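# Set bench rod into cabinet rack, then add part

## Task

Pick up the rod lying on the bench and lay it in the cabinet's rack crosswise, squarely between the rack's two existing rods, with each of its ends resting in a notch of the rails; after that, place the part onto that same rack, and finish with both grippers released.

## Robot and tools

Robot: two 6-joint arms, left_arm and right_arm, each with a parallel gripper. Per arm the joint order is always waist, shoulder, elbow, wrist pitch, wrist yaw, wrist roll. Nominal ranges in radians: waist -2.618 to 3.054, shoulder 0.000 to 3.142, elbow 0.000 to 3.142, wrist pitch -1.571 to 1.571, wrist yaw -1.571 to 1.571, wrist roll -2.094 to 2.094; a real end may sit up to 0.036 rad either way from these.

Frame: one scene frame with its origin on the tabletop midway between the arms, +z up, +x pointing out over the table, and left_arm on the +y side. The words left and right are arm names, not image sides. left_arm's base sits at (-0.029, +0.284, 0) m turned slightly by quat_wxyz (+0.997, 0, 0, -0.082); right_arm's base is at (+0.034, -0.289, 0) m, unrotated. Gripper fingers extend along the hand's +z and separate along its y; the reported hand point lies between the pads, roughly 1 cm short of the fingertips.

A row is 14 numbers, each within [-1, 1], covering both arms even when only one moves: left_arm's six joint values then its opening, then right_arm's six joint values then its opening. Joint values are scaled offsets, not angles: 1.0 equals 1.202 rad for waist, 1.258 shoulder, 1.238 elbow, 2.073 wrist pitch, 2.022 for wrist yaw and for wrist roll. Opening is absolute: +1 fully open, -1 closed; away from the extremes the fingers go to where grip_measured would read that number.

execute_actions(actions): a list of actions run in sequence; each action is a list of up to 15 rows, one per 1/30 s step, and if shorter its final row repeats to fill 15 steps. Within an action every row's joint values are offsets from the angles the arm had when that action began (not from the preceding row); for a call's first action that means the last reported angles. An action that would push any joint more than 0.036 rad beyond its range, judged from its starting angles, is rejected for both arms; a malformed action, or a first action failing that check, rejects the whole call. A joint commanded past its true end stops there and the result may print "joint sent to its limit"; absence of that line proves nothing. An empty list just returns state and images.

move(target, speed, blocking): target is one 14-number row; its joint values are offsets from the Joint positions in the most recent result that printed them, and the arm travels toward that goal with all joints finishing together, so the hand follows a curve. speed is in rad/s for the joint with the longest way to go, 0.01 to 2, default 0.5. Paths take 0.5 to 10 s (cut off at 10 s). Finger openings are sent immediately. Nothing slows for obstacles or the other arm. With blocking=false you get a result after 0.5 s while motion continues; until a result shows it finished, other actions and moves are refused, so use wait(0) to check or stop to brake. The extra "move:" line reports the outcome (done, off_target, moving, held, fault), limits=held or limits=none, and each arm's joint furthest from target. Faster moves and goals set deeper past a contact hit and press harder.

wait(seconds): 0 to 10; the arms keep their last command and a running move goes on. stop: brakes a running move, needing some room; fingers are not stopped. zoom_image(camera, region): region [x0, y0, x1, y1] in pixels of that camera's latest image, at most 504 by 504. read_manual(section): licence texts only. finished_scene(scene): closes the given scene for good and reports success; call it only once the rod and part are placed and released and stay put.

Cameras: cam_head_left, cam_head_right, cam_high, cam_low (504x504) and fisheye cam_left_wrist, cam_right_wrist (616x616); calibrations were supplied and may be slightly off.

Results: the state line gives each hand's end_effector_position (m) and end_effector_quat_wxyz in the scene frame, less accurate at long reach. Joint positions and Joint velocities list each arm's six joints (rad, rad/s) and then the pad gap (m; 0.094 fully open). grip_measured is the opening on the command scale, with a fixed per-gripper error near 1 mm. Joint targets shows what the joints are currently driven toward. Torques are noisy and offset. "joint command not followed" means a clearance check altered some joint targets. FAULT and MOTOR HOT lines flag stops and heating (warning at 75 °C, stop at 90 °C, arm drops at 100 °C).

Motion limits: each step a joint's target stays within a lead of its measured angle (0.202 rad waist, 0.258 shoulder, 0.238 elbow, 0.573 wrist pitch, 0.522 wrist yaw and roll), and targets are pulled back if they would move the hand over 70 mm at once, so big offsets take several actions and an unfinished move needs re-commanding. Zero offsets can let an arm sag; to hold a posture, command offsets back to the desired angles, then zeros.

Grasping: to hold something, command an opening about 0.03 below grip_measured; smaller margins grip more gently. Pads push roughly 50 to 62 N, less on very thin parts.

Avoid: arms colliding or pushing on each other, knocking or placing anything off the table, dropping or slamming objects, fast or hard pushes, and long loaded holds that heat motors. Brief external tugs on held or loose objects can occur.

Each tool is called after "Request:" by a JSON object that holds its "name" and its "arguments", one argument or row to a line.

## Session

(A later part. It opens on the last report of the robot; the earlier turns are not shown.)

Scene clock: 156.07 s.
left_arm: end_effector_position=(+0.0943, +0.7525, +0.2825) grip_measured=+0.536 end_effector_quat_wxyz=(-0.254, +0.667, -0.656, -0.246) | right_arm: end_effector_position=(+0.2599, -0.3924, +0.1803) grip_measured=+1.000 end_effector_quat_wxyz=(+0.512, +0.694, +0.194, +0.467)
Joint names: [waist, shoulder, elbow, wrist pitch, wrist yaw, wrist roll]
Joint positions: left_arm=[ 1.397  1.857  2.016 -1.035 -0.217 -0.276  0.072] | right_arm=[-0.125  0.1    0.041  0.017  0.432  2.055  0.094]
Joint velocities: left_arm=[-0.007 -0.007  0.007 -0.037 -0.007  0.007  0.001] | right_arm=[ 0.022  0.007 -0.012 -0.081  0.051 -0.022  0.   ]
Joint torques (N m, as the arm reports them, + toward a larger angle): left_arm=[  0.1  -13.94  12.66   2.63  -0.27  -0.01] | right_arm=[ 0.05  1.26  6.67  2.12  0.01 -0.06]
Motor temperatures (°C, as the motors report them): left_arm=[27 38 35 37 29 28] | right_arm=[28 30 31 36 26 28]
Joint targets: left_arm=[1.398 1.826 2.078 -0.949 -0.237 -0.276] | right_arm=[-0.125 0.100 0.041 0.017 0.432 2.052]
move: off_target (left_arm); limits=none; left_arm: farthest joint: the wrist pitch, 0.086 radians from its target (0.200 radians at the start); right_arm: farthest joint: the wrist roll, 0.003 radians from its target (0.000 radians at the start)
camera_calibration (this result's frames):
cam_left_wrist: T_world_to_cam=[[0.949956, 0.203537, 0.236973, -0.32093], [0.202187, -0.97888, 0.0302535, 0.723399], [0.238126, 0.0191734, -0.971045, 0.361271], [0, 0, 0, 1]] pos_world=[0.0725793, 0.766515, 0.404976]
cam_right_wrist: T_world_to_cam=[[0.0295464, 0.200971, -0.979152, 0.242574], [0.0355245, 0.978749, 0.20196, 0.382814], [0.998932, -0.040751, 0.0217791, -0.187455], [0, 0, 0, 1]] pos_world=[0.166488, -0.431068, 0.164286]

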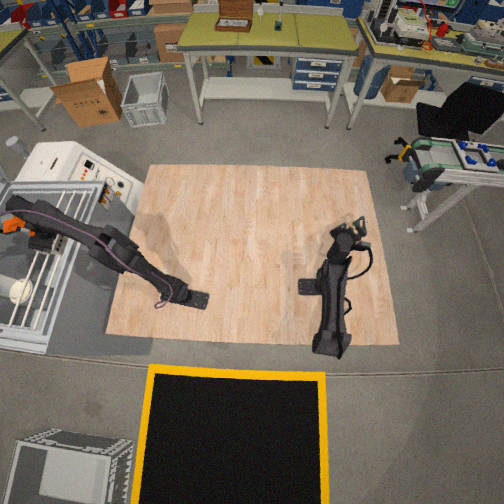

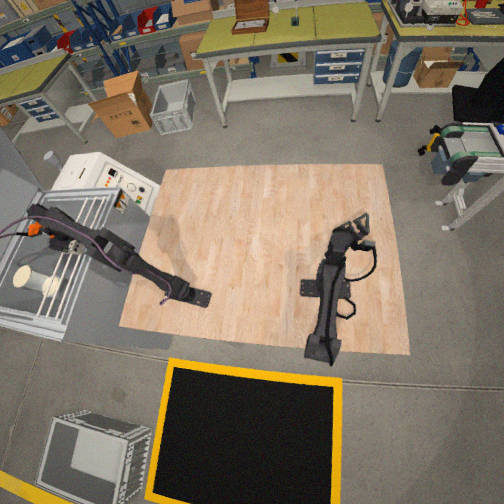

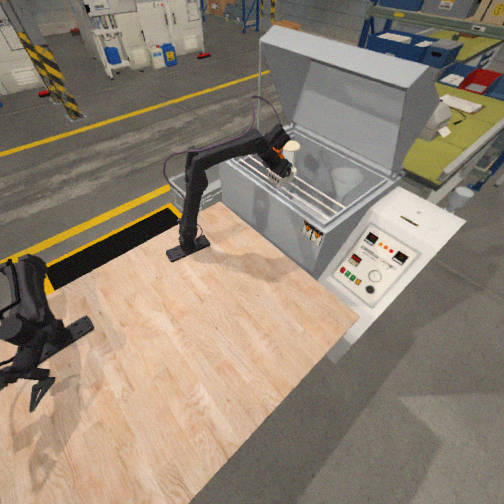

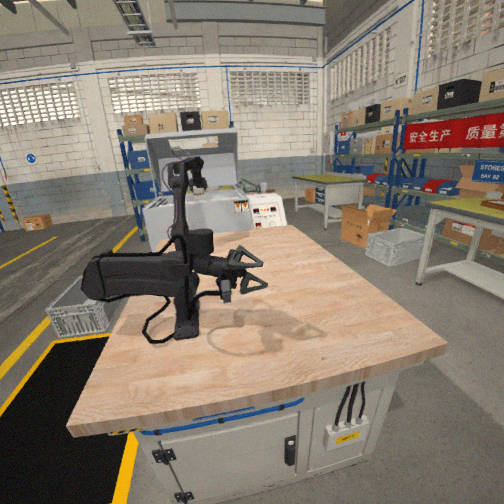

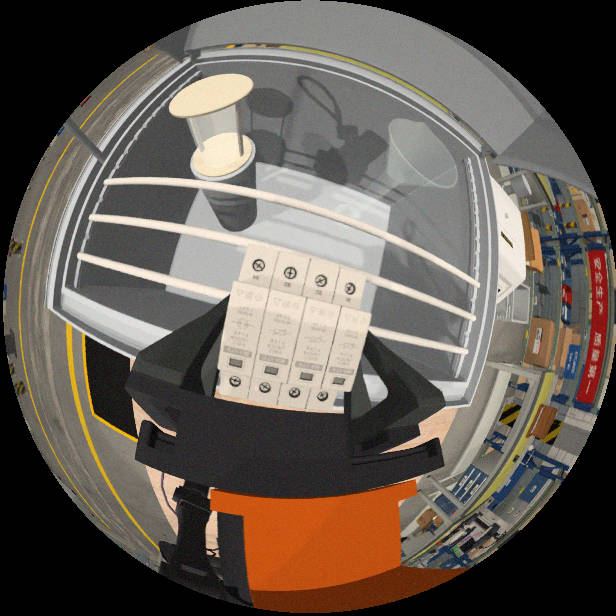

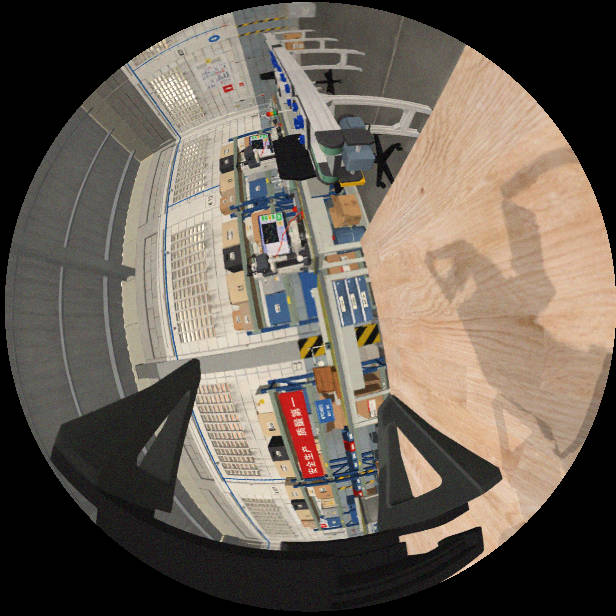

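Request:
{"name": "execute_actions", "arguments": {
  "actions": [
    [[0,-0.021,0.053,0.045,-0.01,0,0.48,0,0,0,0,0,0,1],[0,-0.016,0.056,0.049,-0.01,0,0.48,0,0,0,0,0,0,1],[0,-0.011,0.059,0.053,-0.01,0,0.48,0,0,0,0,0,0,1],[0,-0.006,0.062,0.056,-0.01,0,0.48,0,0,0,0,0,0,1],[0,-0.001,0.064,0.059,-0.01,0,0.48,0,0,0,0,0,0,1],[0,0.004,0.066,0.062,-0.01,0,0.48,0,0,0,0,0,0,1],[0,0.009,0.066,0.065,-0.01,0,0.48,0,0,0,0,0,0,1],[0,0.014,0.066,0.068,-0.01,0,0.48,0,0,0,0,0,0,1],[0,0.019,0.066,0.071,-0.01,0,0.48,0,0,0,0,0,0,1],[0,0.024,0.066,0.071,-0.01,0,0.48,0,0,0,0,0,0,1],[0,0.029,0.066,0.071,-0.01,0,0.48,0,0,0,0,0,0,1],[0,0.034,0.066,0.071,-0.01,0,0.48,0,0,0,0,0,0,1],[0,0.038,0.066,0.071,-0.01,0,0.48,0,0,0,0,0,0,1]]
  ]
}}

Request:
{"name": "wait", "arguments": {
  "seconds": 0.5
}}

Request:
{"name": "zoom_image", "arguments": {
  "camera": "cam_high",
  "region": [245,140,335,215]
}}

Scene clock: 166.37 s.
left_arm: end_effector_position=(+0.1026, +0.7760, +0.2665) grip_measured=+0.536 end_effector_quat_wxyz=(-0.258, +0.666, -0.654, -0.248) | right_arm: end_effector_position=(+0.2599, -0.3924, +0.1803) grip_measured=+1.000 end_effector_quat_wxyz=(+0.512, +0.694, +0.193, +0.468)
Joint names: [waist, shoulder, elbow, wrist pitch, wrist yaw, wrist roll]
Joint positions: left_arm=[ 1.397  1.931  2.043 -0.978 -0.217 -0.276  0.072] | right_arm=[-0.125  0.1    0.041  0.017  0.432  2.058  0.094]
Joint velocities: left_arm=[-0.002  0.168  0.002  0.051  0.007 -0.022 -0.   ] | right_arm=[-0.007 -0.007 -0.002 -0.007 -0.022 -0.007  0.   ]
Joint torques (N m, as the arm reports them, + toward a larger angle): left_arm=[  0.07 -15.66  12.23   2.7   -0.29  -0.01] | right_arm=[ 0.04  1.28  6.64  2.12  0.   -0.04]
Motor temperatures (°C, as the motors report them): left_arm=[27 40 36 39 29 28] | right_arm=[28 30 31 36 26 28]
Joint targets: left_arm=[1.397 1.904 2.098 -0.888 -0.237 -0.276] | right_arm=[-0.125 0.100 0.041 0.017 0.432 2.055]
camera_calibration (this result's frames):
cam_left_wrist: T_world_to_cam=[[0.949198, 0.201383, 0.2418, -0.329325], [0.202104, -0.979115, 0.0220857, 0.747585], [0.241198, 0.027905, -0.970075, 0.336012], [0, 0, 0, 1]] pos_world=[0.0804597, 0.788915, 0.389076]
cam_right_wrist: T_world_to_cam=[[0.0309517, 0.203182, -0.978652, 0.242986], [0.0353394, 0.978286, 0.204224, 0.382272], [0.998896, -0.040906, 0.0230993, -0.187744], [0, 0, 0, 1]] pos_world=[0.166507, -0.431022, 0.164066]

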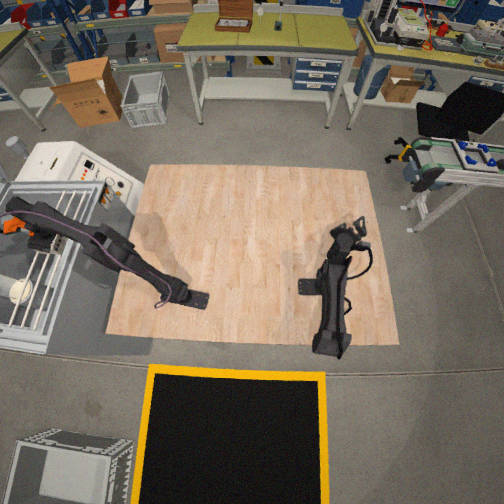

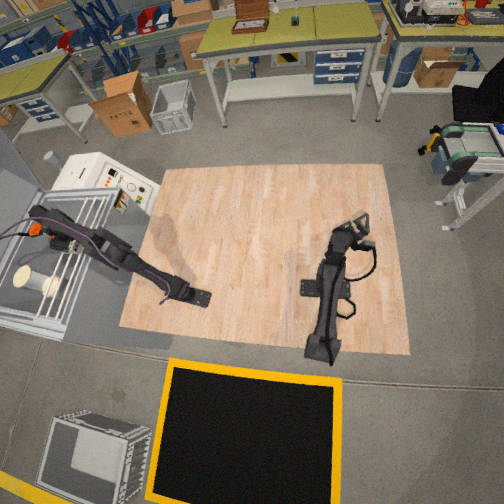

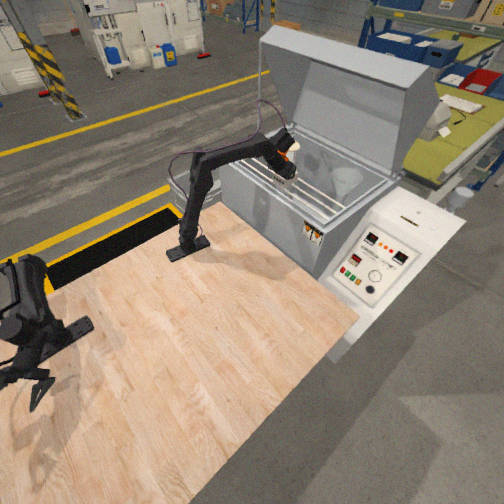

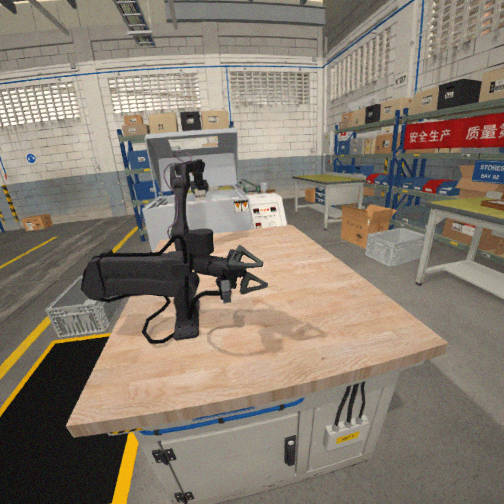

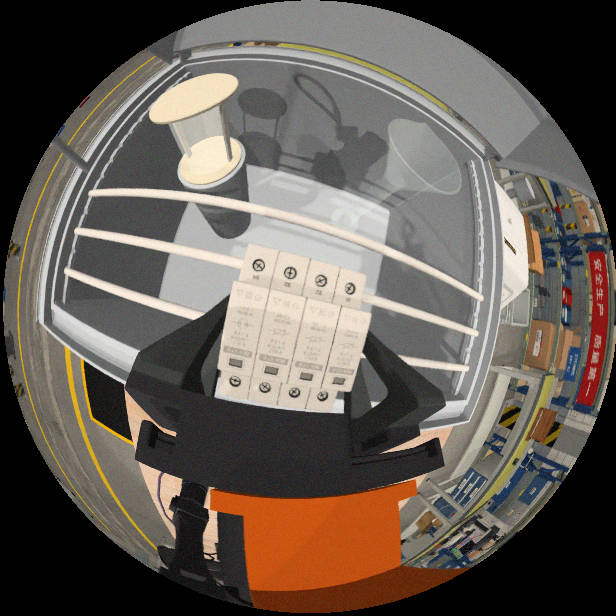

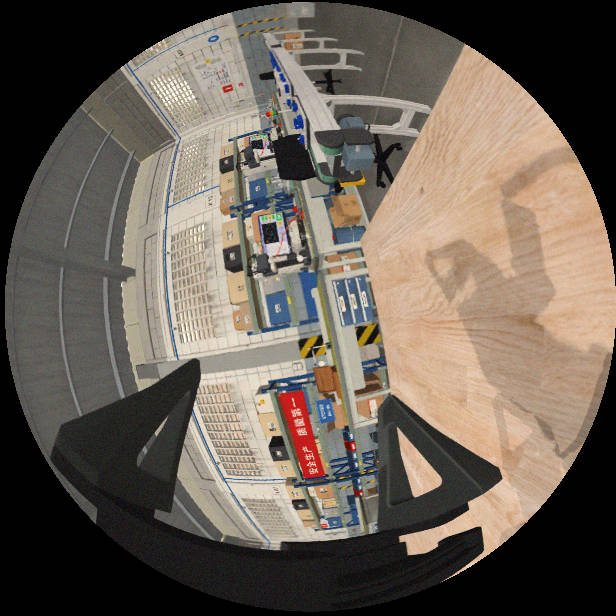

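Scene clock: 166.87 s.
left_arm: end_effector_position=(+0.1034, +0.7784, +0.2612) grip_measured=+0.536 end_effector_quat_wxyz=(-0.254, +0.667, -0.655, -0.247) | right_arm: end_effector_position=(+0.2599, -0.3924, +0.1803) grip_measured=+1.000 end_effector_quat_wxyz=(+0.512, +0.694, +0.193, +0.468)
Joint names: [waist, shoulder, elbow, wrist pitch, wrist yaw, wrist roll]
Joint positions: left_arm=[ 1.397  1.944  2.043 -0.974 -0.217 -0.276  0.072] | right_arm=[-0.125  0.1    0.041  0.017  0.432  2.058  0.094]
Joint velocities: left_arm=[ 0.012 -0.012  0.002 -0.066 -0.037 -0.051 -0.001] | right_arm=[-0.002  0.007  0.002 -0.007  0.037 -0.037  0.   ]
Joint torques (N m, as the arm reports them, + toward a larger angle): left_arm=[  0.07 -15.83  12.2    2.62  -0.28   0.  ] | right_arm=[ 0.04  1.26  6.7   2.13  0.01 -0.06]
Motor temperatures (°C, as the motors report them): left_arm=[27 40 36 39 29 28] | right_arm=[28 30 31 36 26 28]
Joint targets: left_arm=[1.397 1.904 2.098 -0.888 -0.237 -0.276] | right_arm=[-0.125 0.100 0.041 0.017 0.432 2.055]
wait: 0.50 s; at rest by 0.43 s
camera_calibration (this result's frames):
cam_left_wrist: T_world_to_cam=[[0.949836, 0.203195, 0.237747, -0.329749], [0.202172, -0.978922, 0.0289468, 0.747942], [0.238618, 0.020571, -0.970896, 0.336776], [0, 0, 0, 1]] pos_world=[0.0816335, 0.792252, 0.383721]
cam_right_wrist: T_world_to_cam=[[0.0309517, 0.203182, -0.978652, 0.242986], [0.0353394, 0.978286, 0.204224, 0.382272], [0.998896, -0.040906, 0.0230993, -0.187744], [0, 0, 0, 1]] pos_world=[0.166507, -0.431022, 0.164066]

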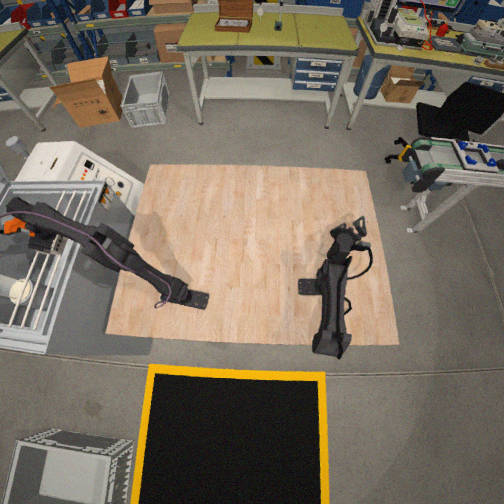

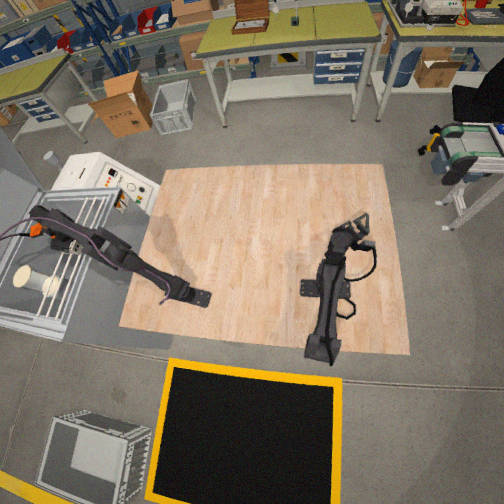

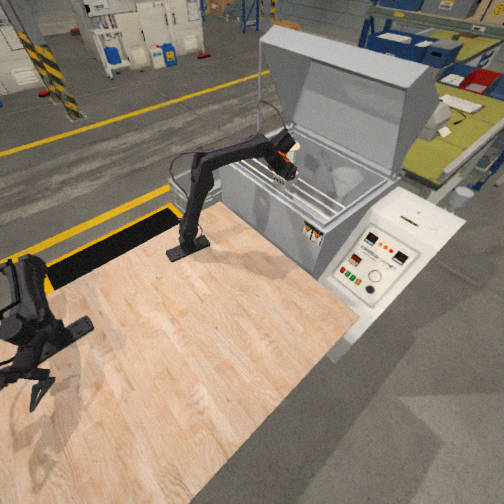

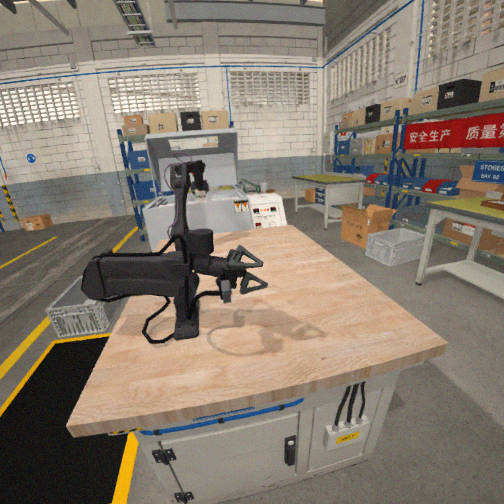

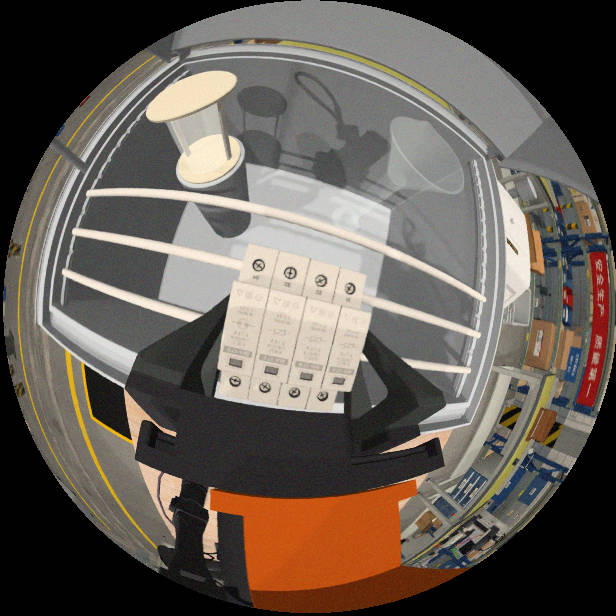

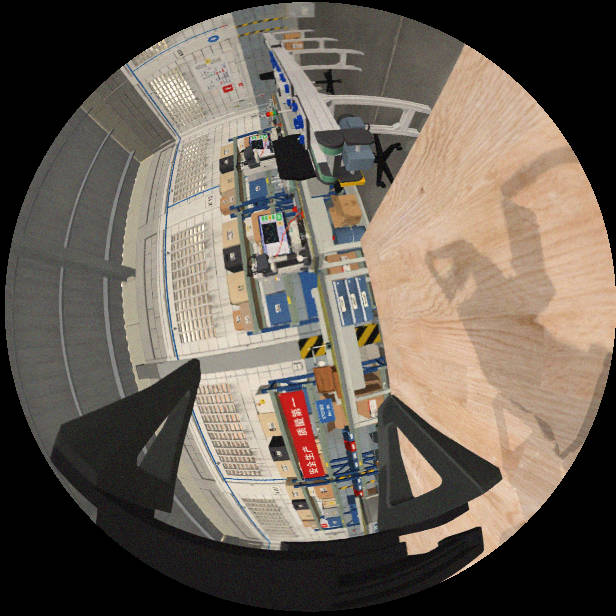

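Region (245, 140, 335, 215) of cam_high's 504x504 image, scaled by 5.600, with more detail than that image has.

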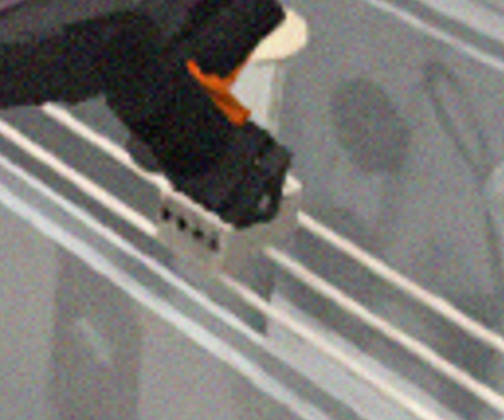

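Request:
{"name": "execute_actions", "arguments": {
  "actions": []
}}

Scene clock: 176.53 s.
left_arm: end_effector_position=(+0.1034, +0.7784, +0.2612) grip_measured=+0.536 end_effector_quat_wxyz=(-0.254, +0.667, -0.655, -0.247) | right_arm: end_effector_position=(+0.2599, -0.3924, +0.1803) grip_measured=+1.000 end_effector_quat_wxyz=(+0.511, +0.694, +0.193, +0.468)
Joint names: [waist, shoulder, elbow, wrist pitch, wrist yaw, wrist roll]
Joint positions: left_arm=[ 1.397  1.944  2.043 -0.974 -0.217 -0.276  0.072] | right_arm=[-0.125  0.1    0.041  0.017  0.432  2.058  0.094]
Joint velocities: left_arm=[-0.012 -0.012 -0.007 -0.037  0.066 -0.066  0.   ] | right_arm=[-0.002  0.012 -0.022 -0.007 -0.022  0.007  0.   ]
Joint torques (N m, as the arm reports them, + toward a larger angle): left_arm=[  0.04 -15.82  12.24   2.63  -0.28   0.  ] | right_arm=[ 0.07  1.26  6.68  2.13  0.01 -0.05]
Motor temperatures (°C, as the motors report them): left_arm=[27 42 37 40 29 28] | right_arm=[28 30 31 36 26 28]
Joint targets: left_arm=[1.397 1.904 2.098 -0.888 -0.237 -0.276] | right_arm=[-0.125 0.100 0.041 0.017 0.432 2.055]
camera_calibration (this result's frames):
cam_left_wrist: T_world_to_cam=[[0.949836, 0.203195, 0.237747, -0.329749], [0.202172, -0.978922, 0.0289468, 0.747942], [0.238618, 0.020571, -0.970896, 0.336776], [0, 0, 0, 1]] pos_world=[0.0816335, 0.792252, 0.383721]
cam_right_wrist: T_world_to_cam=[[0.0311524, 0.203498, -0.97858, 0.243045], [0.0353127, 0.978219, 0.204548, 0.382195], [0.998891, -0.0409284, 0.0232878, -0.187786], [0, 0, 0, 1]] pos_world=[0.166509, -0.431015, 0.164035]

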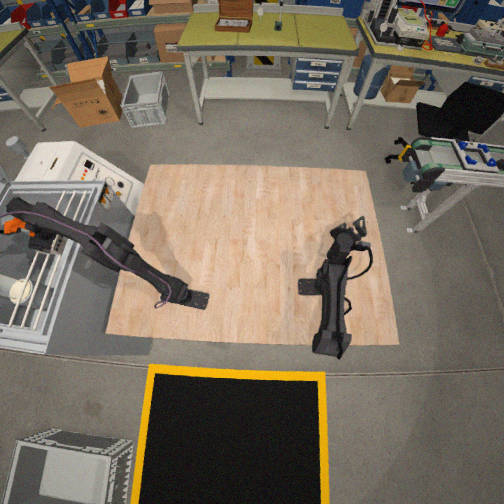

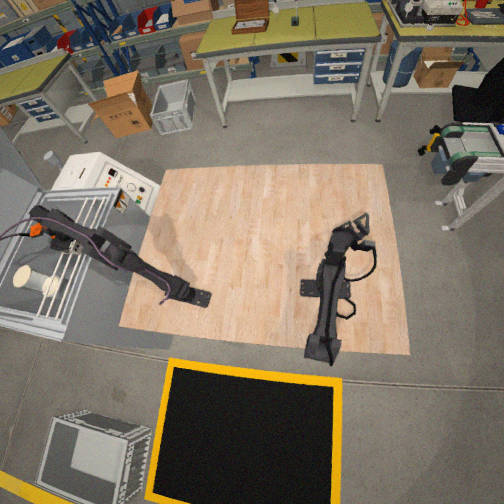

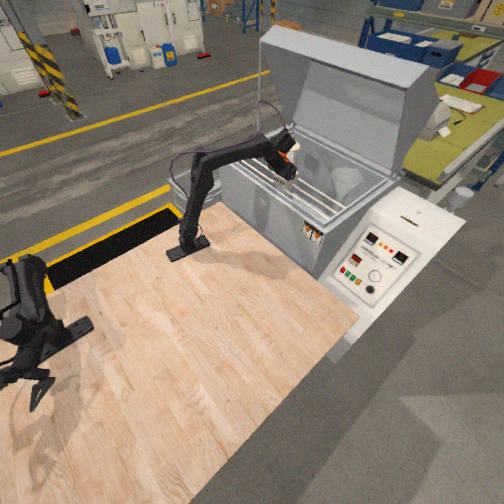

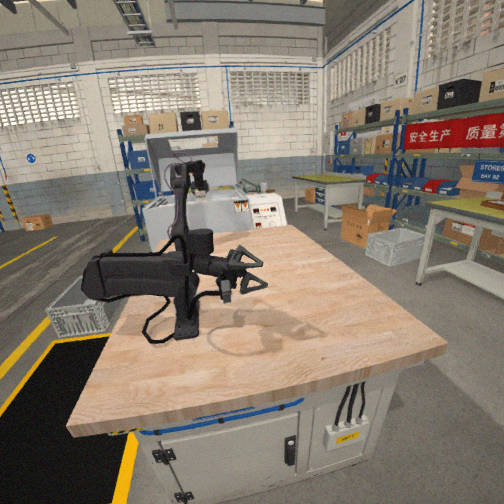

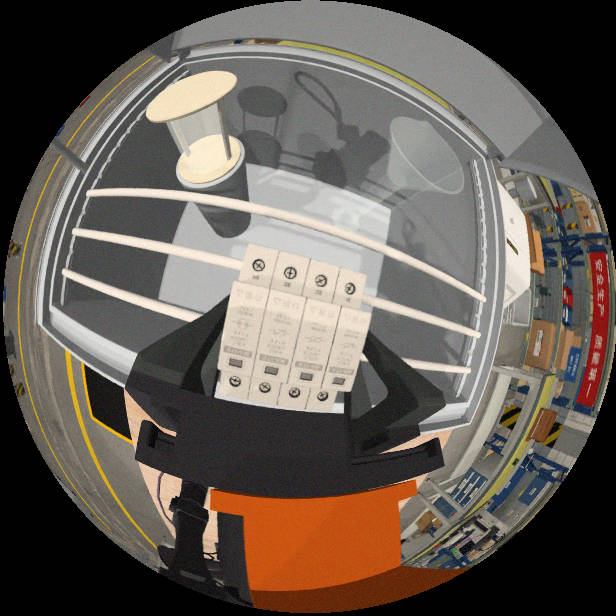

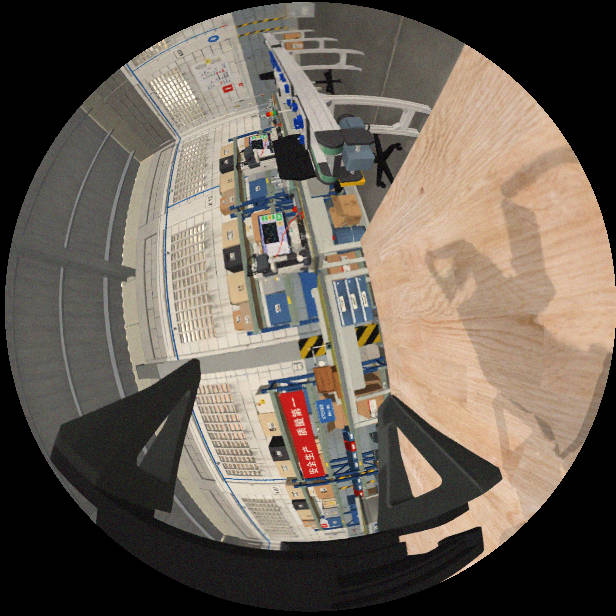

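Request:
{"name": "execute_actions", "arguments": {
  "actions": [
    [[0,-0.029,0.044,0.044,-0.01,0,0.48,0,0,0,0,0,0,1],[0,-0.026,0.044,0.046,-0.01,0,0.48,0,0,0,0,0,0,1],[0,-0.023,0.044,0.048,-0.01,0,0.48,0,0,0,0,0,0,1],[0,-0.02,0.044,0.05,-0.01,0,0.48,0,0,0,0,0,0,1],[0,-0.017,0.044,0.052,-0.01,0,0.48,0,0,0,0,0,0,1],[0,-0.014,0.044,0.054,-0.01,0,0.48,0,0,0,0,0,0,1],[0,-0.011,0.044,0.056,-0.01,0,0.48,0,0,0,0,0,0,1],[0,-0.008,0.044,0.058,-0.01,0,0.48,0,0,0,0,0,0,1],[0,-0.005,0.044,0.058,-0.01,0,0.48,0,0,0,0,0,0,1],[0,-0.002,0.044,0.058,-0.01,0,0.48,0,0,0,0,0,0,1],[0,0.001,0.044,0.058,-0.01,0,0.48,0,0,0,0,0,0,1],[0,0.003,0.044,0.058,-0.01,0,0.48,0,0,0,0,0,0,1],[0,0.005,0.044,0.058,-0.01,0,0.48,0,0,0,0,0,0,1]]
  ]
}}

Request:
{"name": "wait", "arguments": {
  "seconds": 0.5
}}

Scene clock: 183.70 s.
left_arm: end_effector_position=(+0.1070, +0.7886, +0.2486) grip_measured=+0.536 end_effector_quat_wxyz=(-0.253, +0.667, -0.656, -0.246) | right_arm: end_effector_position=(+0.2599, -0.3924, +0.1803) grip_measured=+1.000 end_effector_quat_wxyz=(+0.511, +0.695, +0.192, +0.469)
Joint names: [waist, shoulder, elbow, wrist pitch, wrist yaw, wrist roll]
Joint positions: left_arm=[ 1.397  1.979  2.043 -0.942 -0.217 -0.276  0.072] | right_arm=[-0.125  0.1    0.041  0.017  0.432  2.061  0.094]
Joint velocities: left_arm=[ 0.007  0.115 -0.002 -0.022 -0.022  0.022 -0.001] | right_arm=[ 0.007 -0.017 -0.002  0.007 -0.007 -0.051  0.   ]
Joint torques (N m, as the arm reports them, + toward a larger angle): left_arm=[  0.05 -15.93  12.31   2.65  -0.28  -0.01] | right_arm=[ 0.06  1.27  6.65  2.13  0.   -0.06]
Motor temperatures (°C, as the motors report them): left_arm=[27 43 37 40 29 28] | right_arm=[28 30 31 36 26 28]
Joint targets: left_arm=[1.397 1.950 2.098 -0.853 -0.237 -0.276] | right_arm=[-0.125 0.100 0.041 0.017 0.432 2.058]
camera_calibration (this result's frames):
cam_left_wrist: T_world_to_cam=[[0.950106, 0.203962, 0.236005, -0.332456], [0.202207, -0.978824, 0.0318868, 0.756785], [0.237511, 0.017426, -0.971228, 0.326165], [0, 0, 0, 1]] pos_world=[0.0853737, 0.802884, 0.371111]
cam_right_wrist: T_world_to_cam=[[0.0325572, 0.205709, -0.978072, 0.243455], [0.0351239, 0.97775, 0.20681, 0.381652], [0.998853, -0.0410868, 0.0246075, -0.188076], [0, 0, 0, 1]] pos_world=[0.166529, -0.430969, 0.163815]

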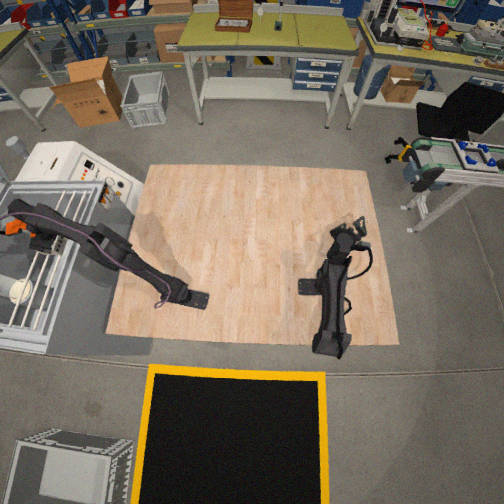

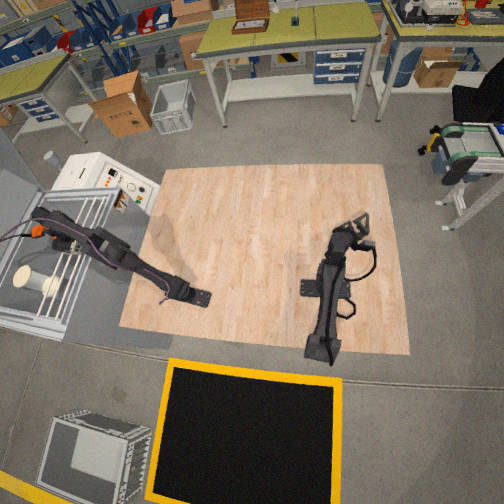

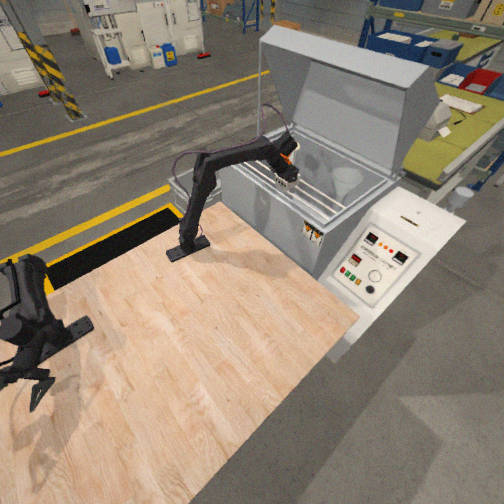

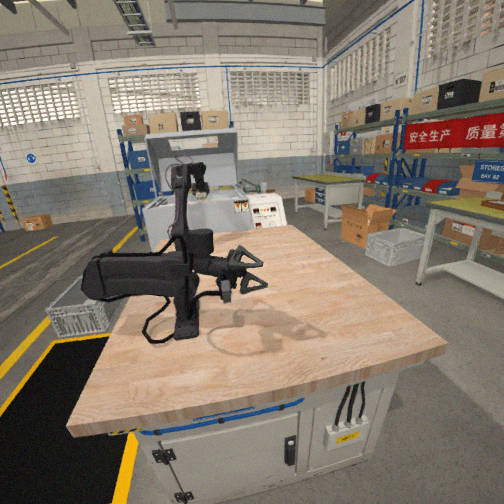

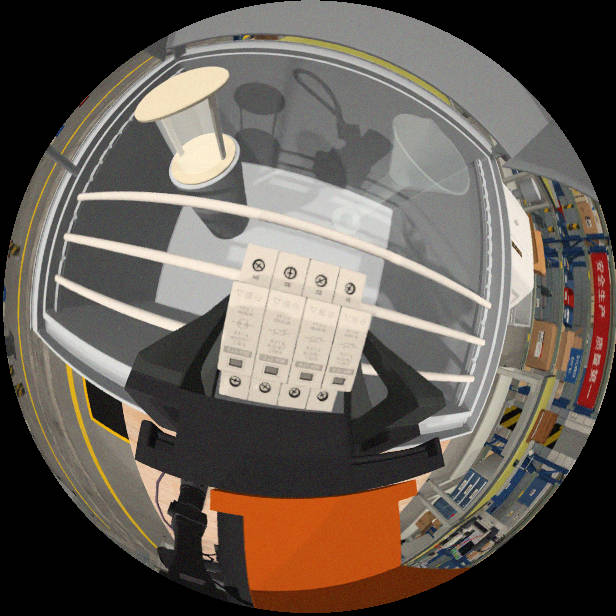

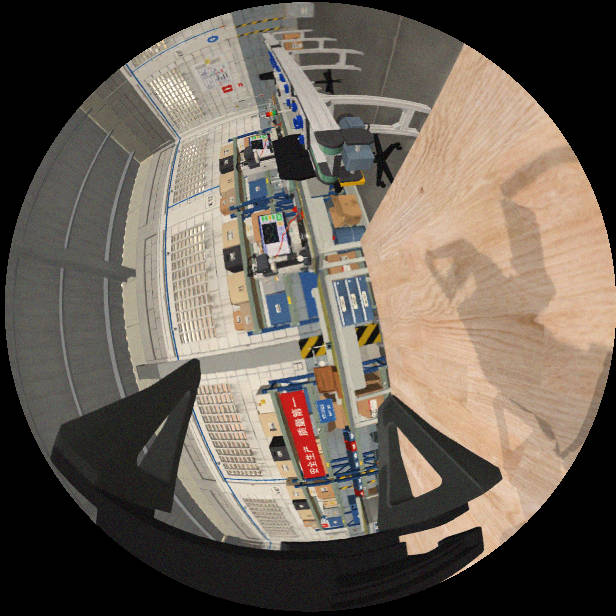

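Scene clock: 184.20 s.
left_arm: end_effector_position=(+0.1075, +0.7900, +0.2454) grip_measured=+0.536 end_effector_quat_wxyz=(-0.251, +0.668, -0.657, -0.245) | right_arm: end_effector_position=(+0.2599, -0.3924, +0.1803) grip_measured=+1.000 end_effector_quat_wxyz=(+0.511, +0.695, +0.192, +0.469)
Joint names: [waist, shoulder, elbow, wrist pitch, wrist yaw, wrist roll]
Joint positions: left_arm=[ 1.397  1.986  2.043 -0.939 -0.217 -0.276  0.072] | right_arm=[-0.125  0.1    0.041  0.017  0.432  2.061  0.094]
Joint velocities: left_arm=[-0.017  0.012 -0.027 -0.007  0.007  0.007 -0.   ] | right_arm=[-0.007  0.017 -0.012 -0.037  0.007 -0.081  0.   ]
Joint torques (N m, as the arm reports them, + toward a larger angle): left_arm=[  0.05 -16.01  12.32   2.62  -0.28  -0.01] | right_arm=[ 0.04  1.29  6.69  2.12  0.01 -0.06]
Motor temperatures (°C, as the motors report them): left_arm=[27 43 37 40 29 28] | right_arm=[28 30 31 36 26 28]
Joint targets: left_arm=[1.397 1.950 2.098 -0.854 -0.237 -0.276] | right_arm=[-0.125 0.100 0.041 0.017 0.432 2.058]
wait: 0.50 s; at rest by 0.40 s
camera_calibration (this result's frames):
cam_left_wrist: T_world_to_cam=[[0.950462, 0.204977, 0.233679, -0.332691], [0.202258, -0.978677, 0.0358061, 0.757032], [0.236035, 0.0132311, -0.971654, 0.326474], [0, 0, 0, 1]] pos_world=[0.0860352, 0.804764, 0.367856]
cam_right_wrist: T_world_to_cam=[[0.0325572, 0.205709, -0.978072, 0.243455], [0.0351239, 0.97775, 0.20681, 0.381652], [0.998853, -0.0410868, 0.0246075, -0.188076], [0, 0, 0, 1]] pos_world=[0.166529, -0.430969, 0.163815]

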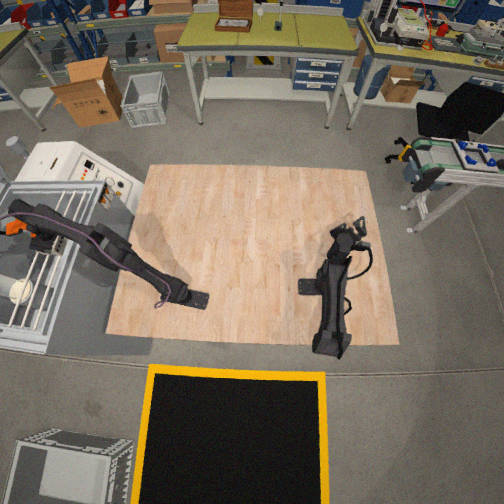

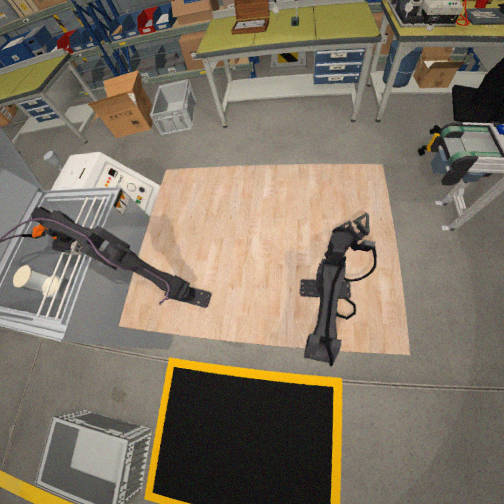

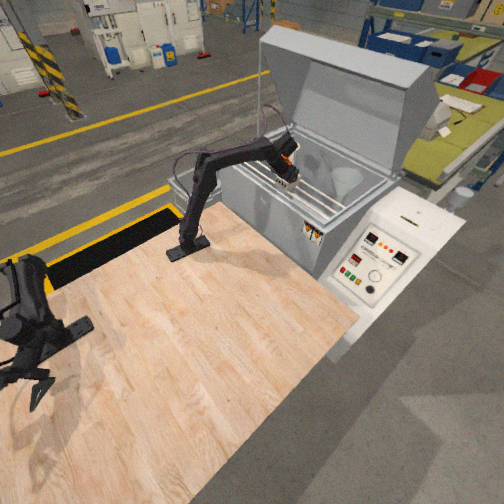

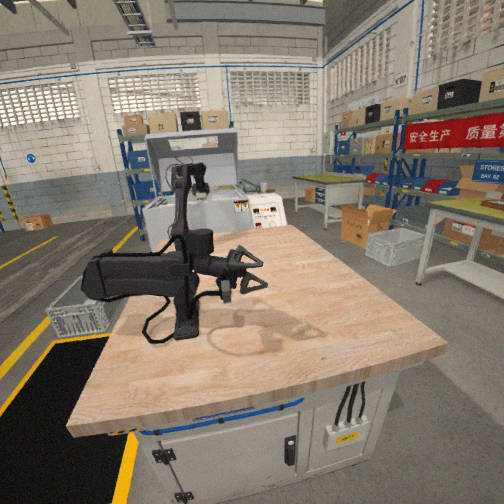

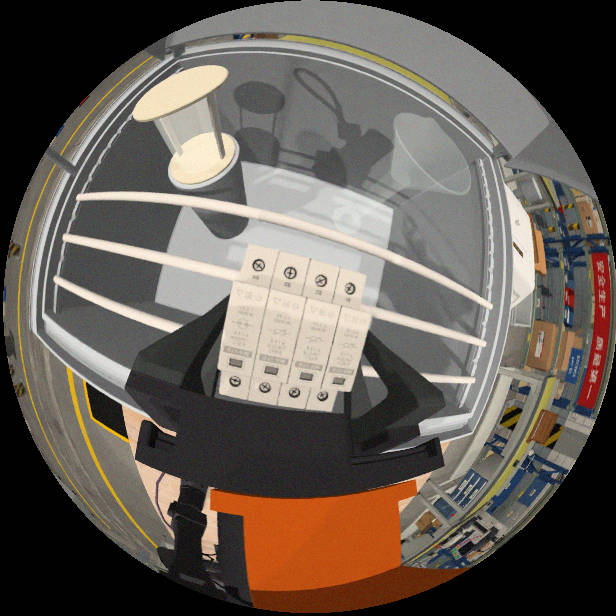

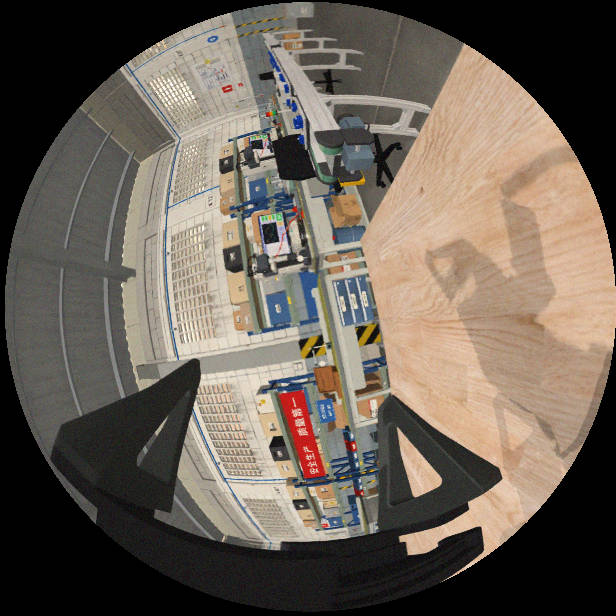

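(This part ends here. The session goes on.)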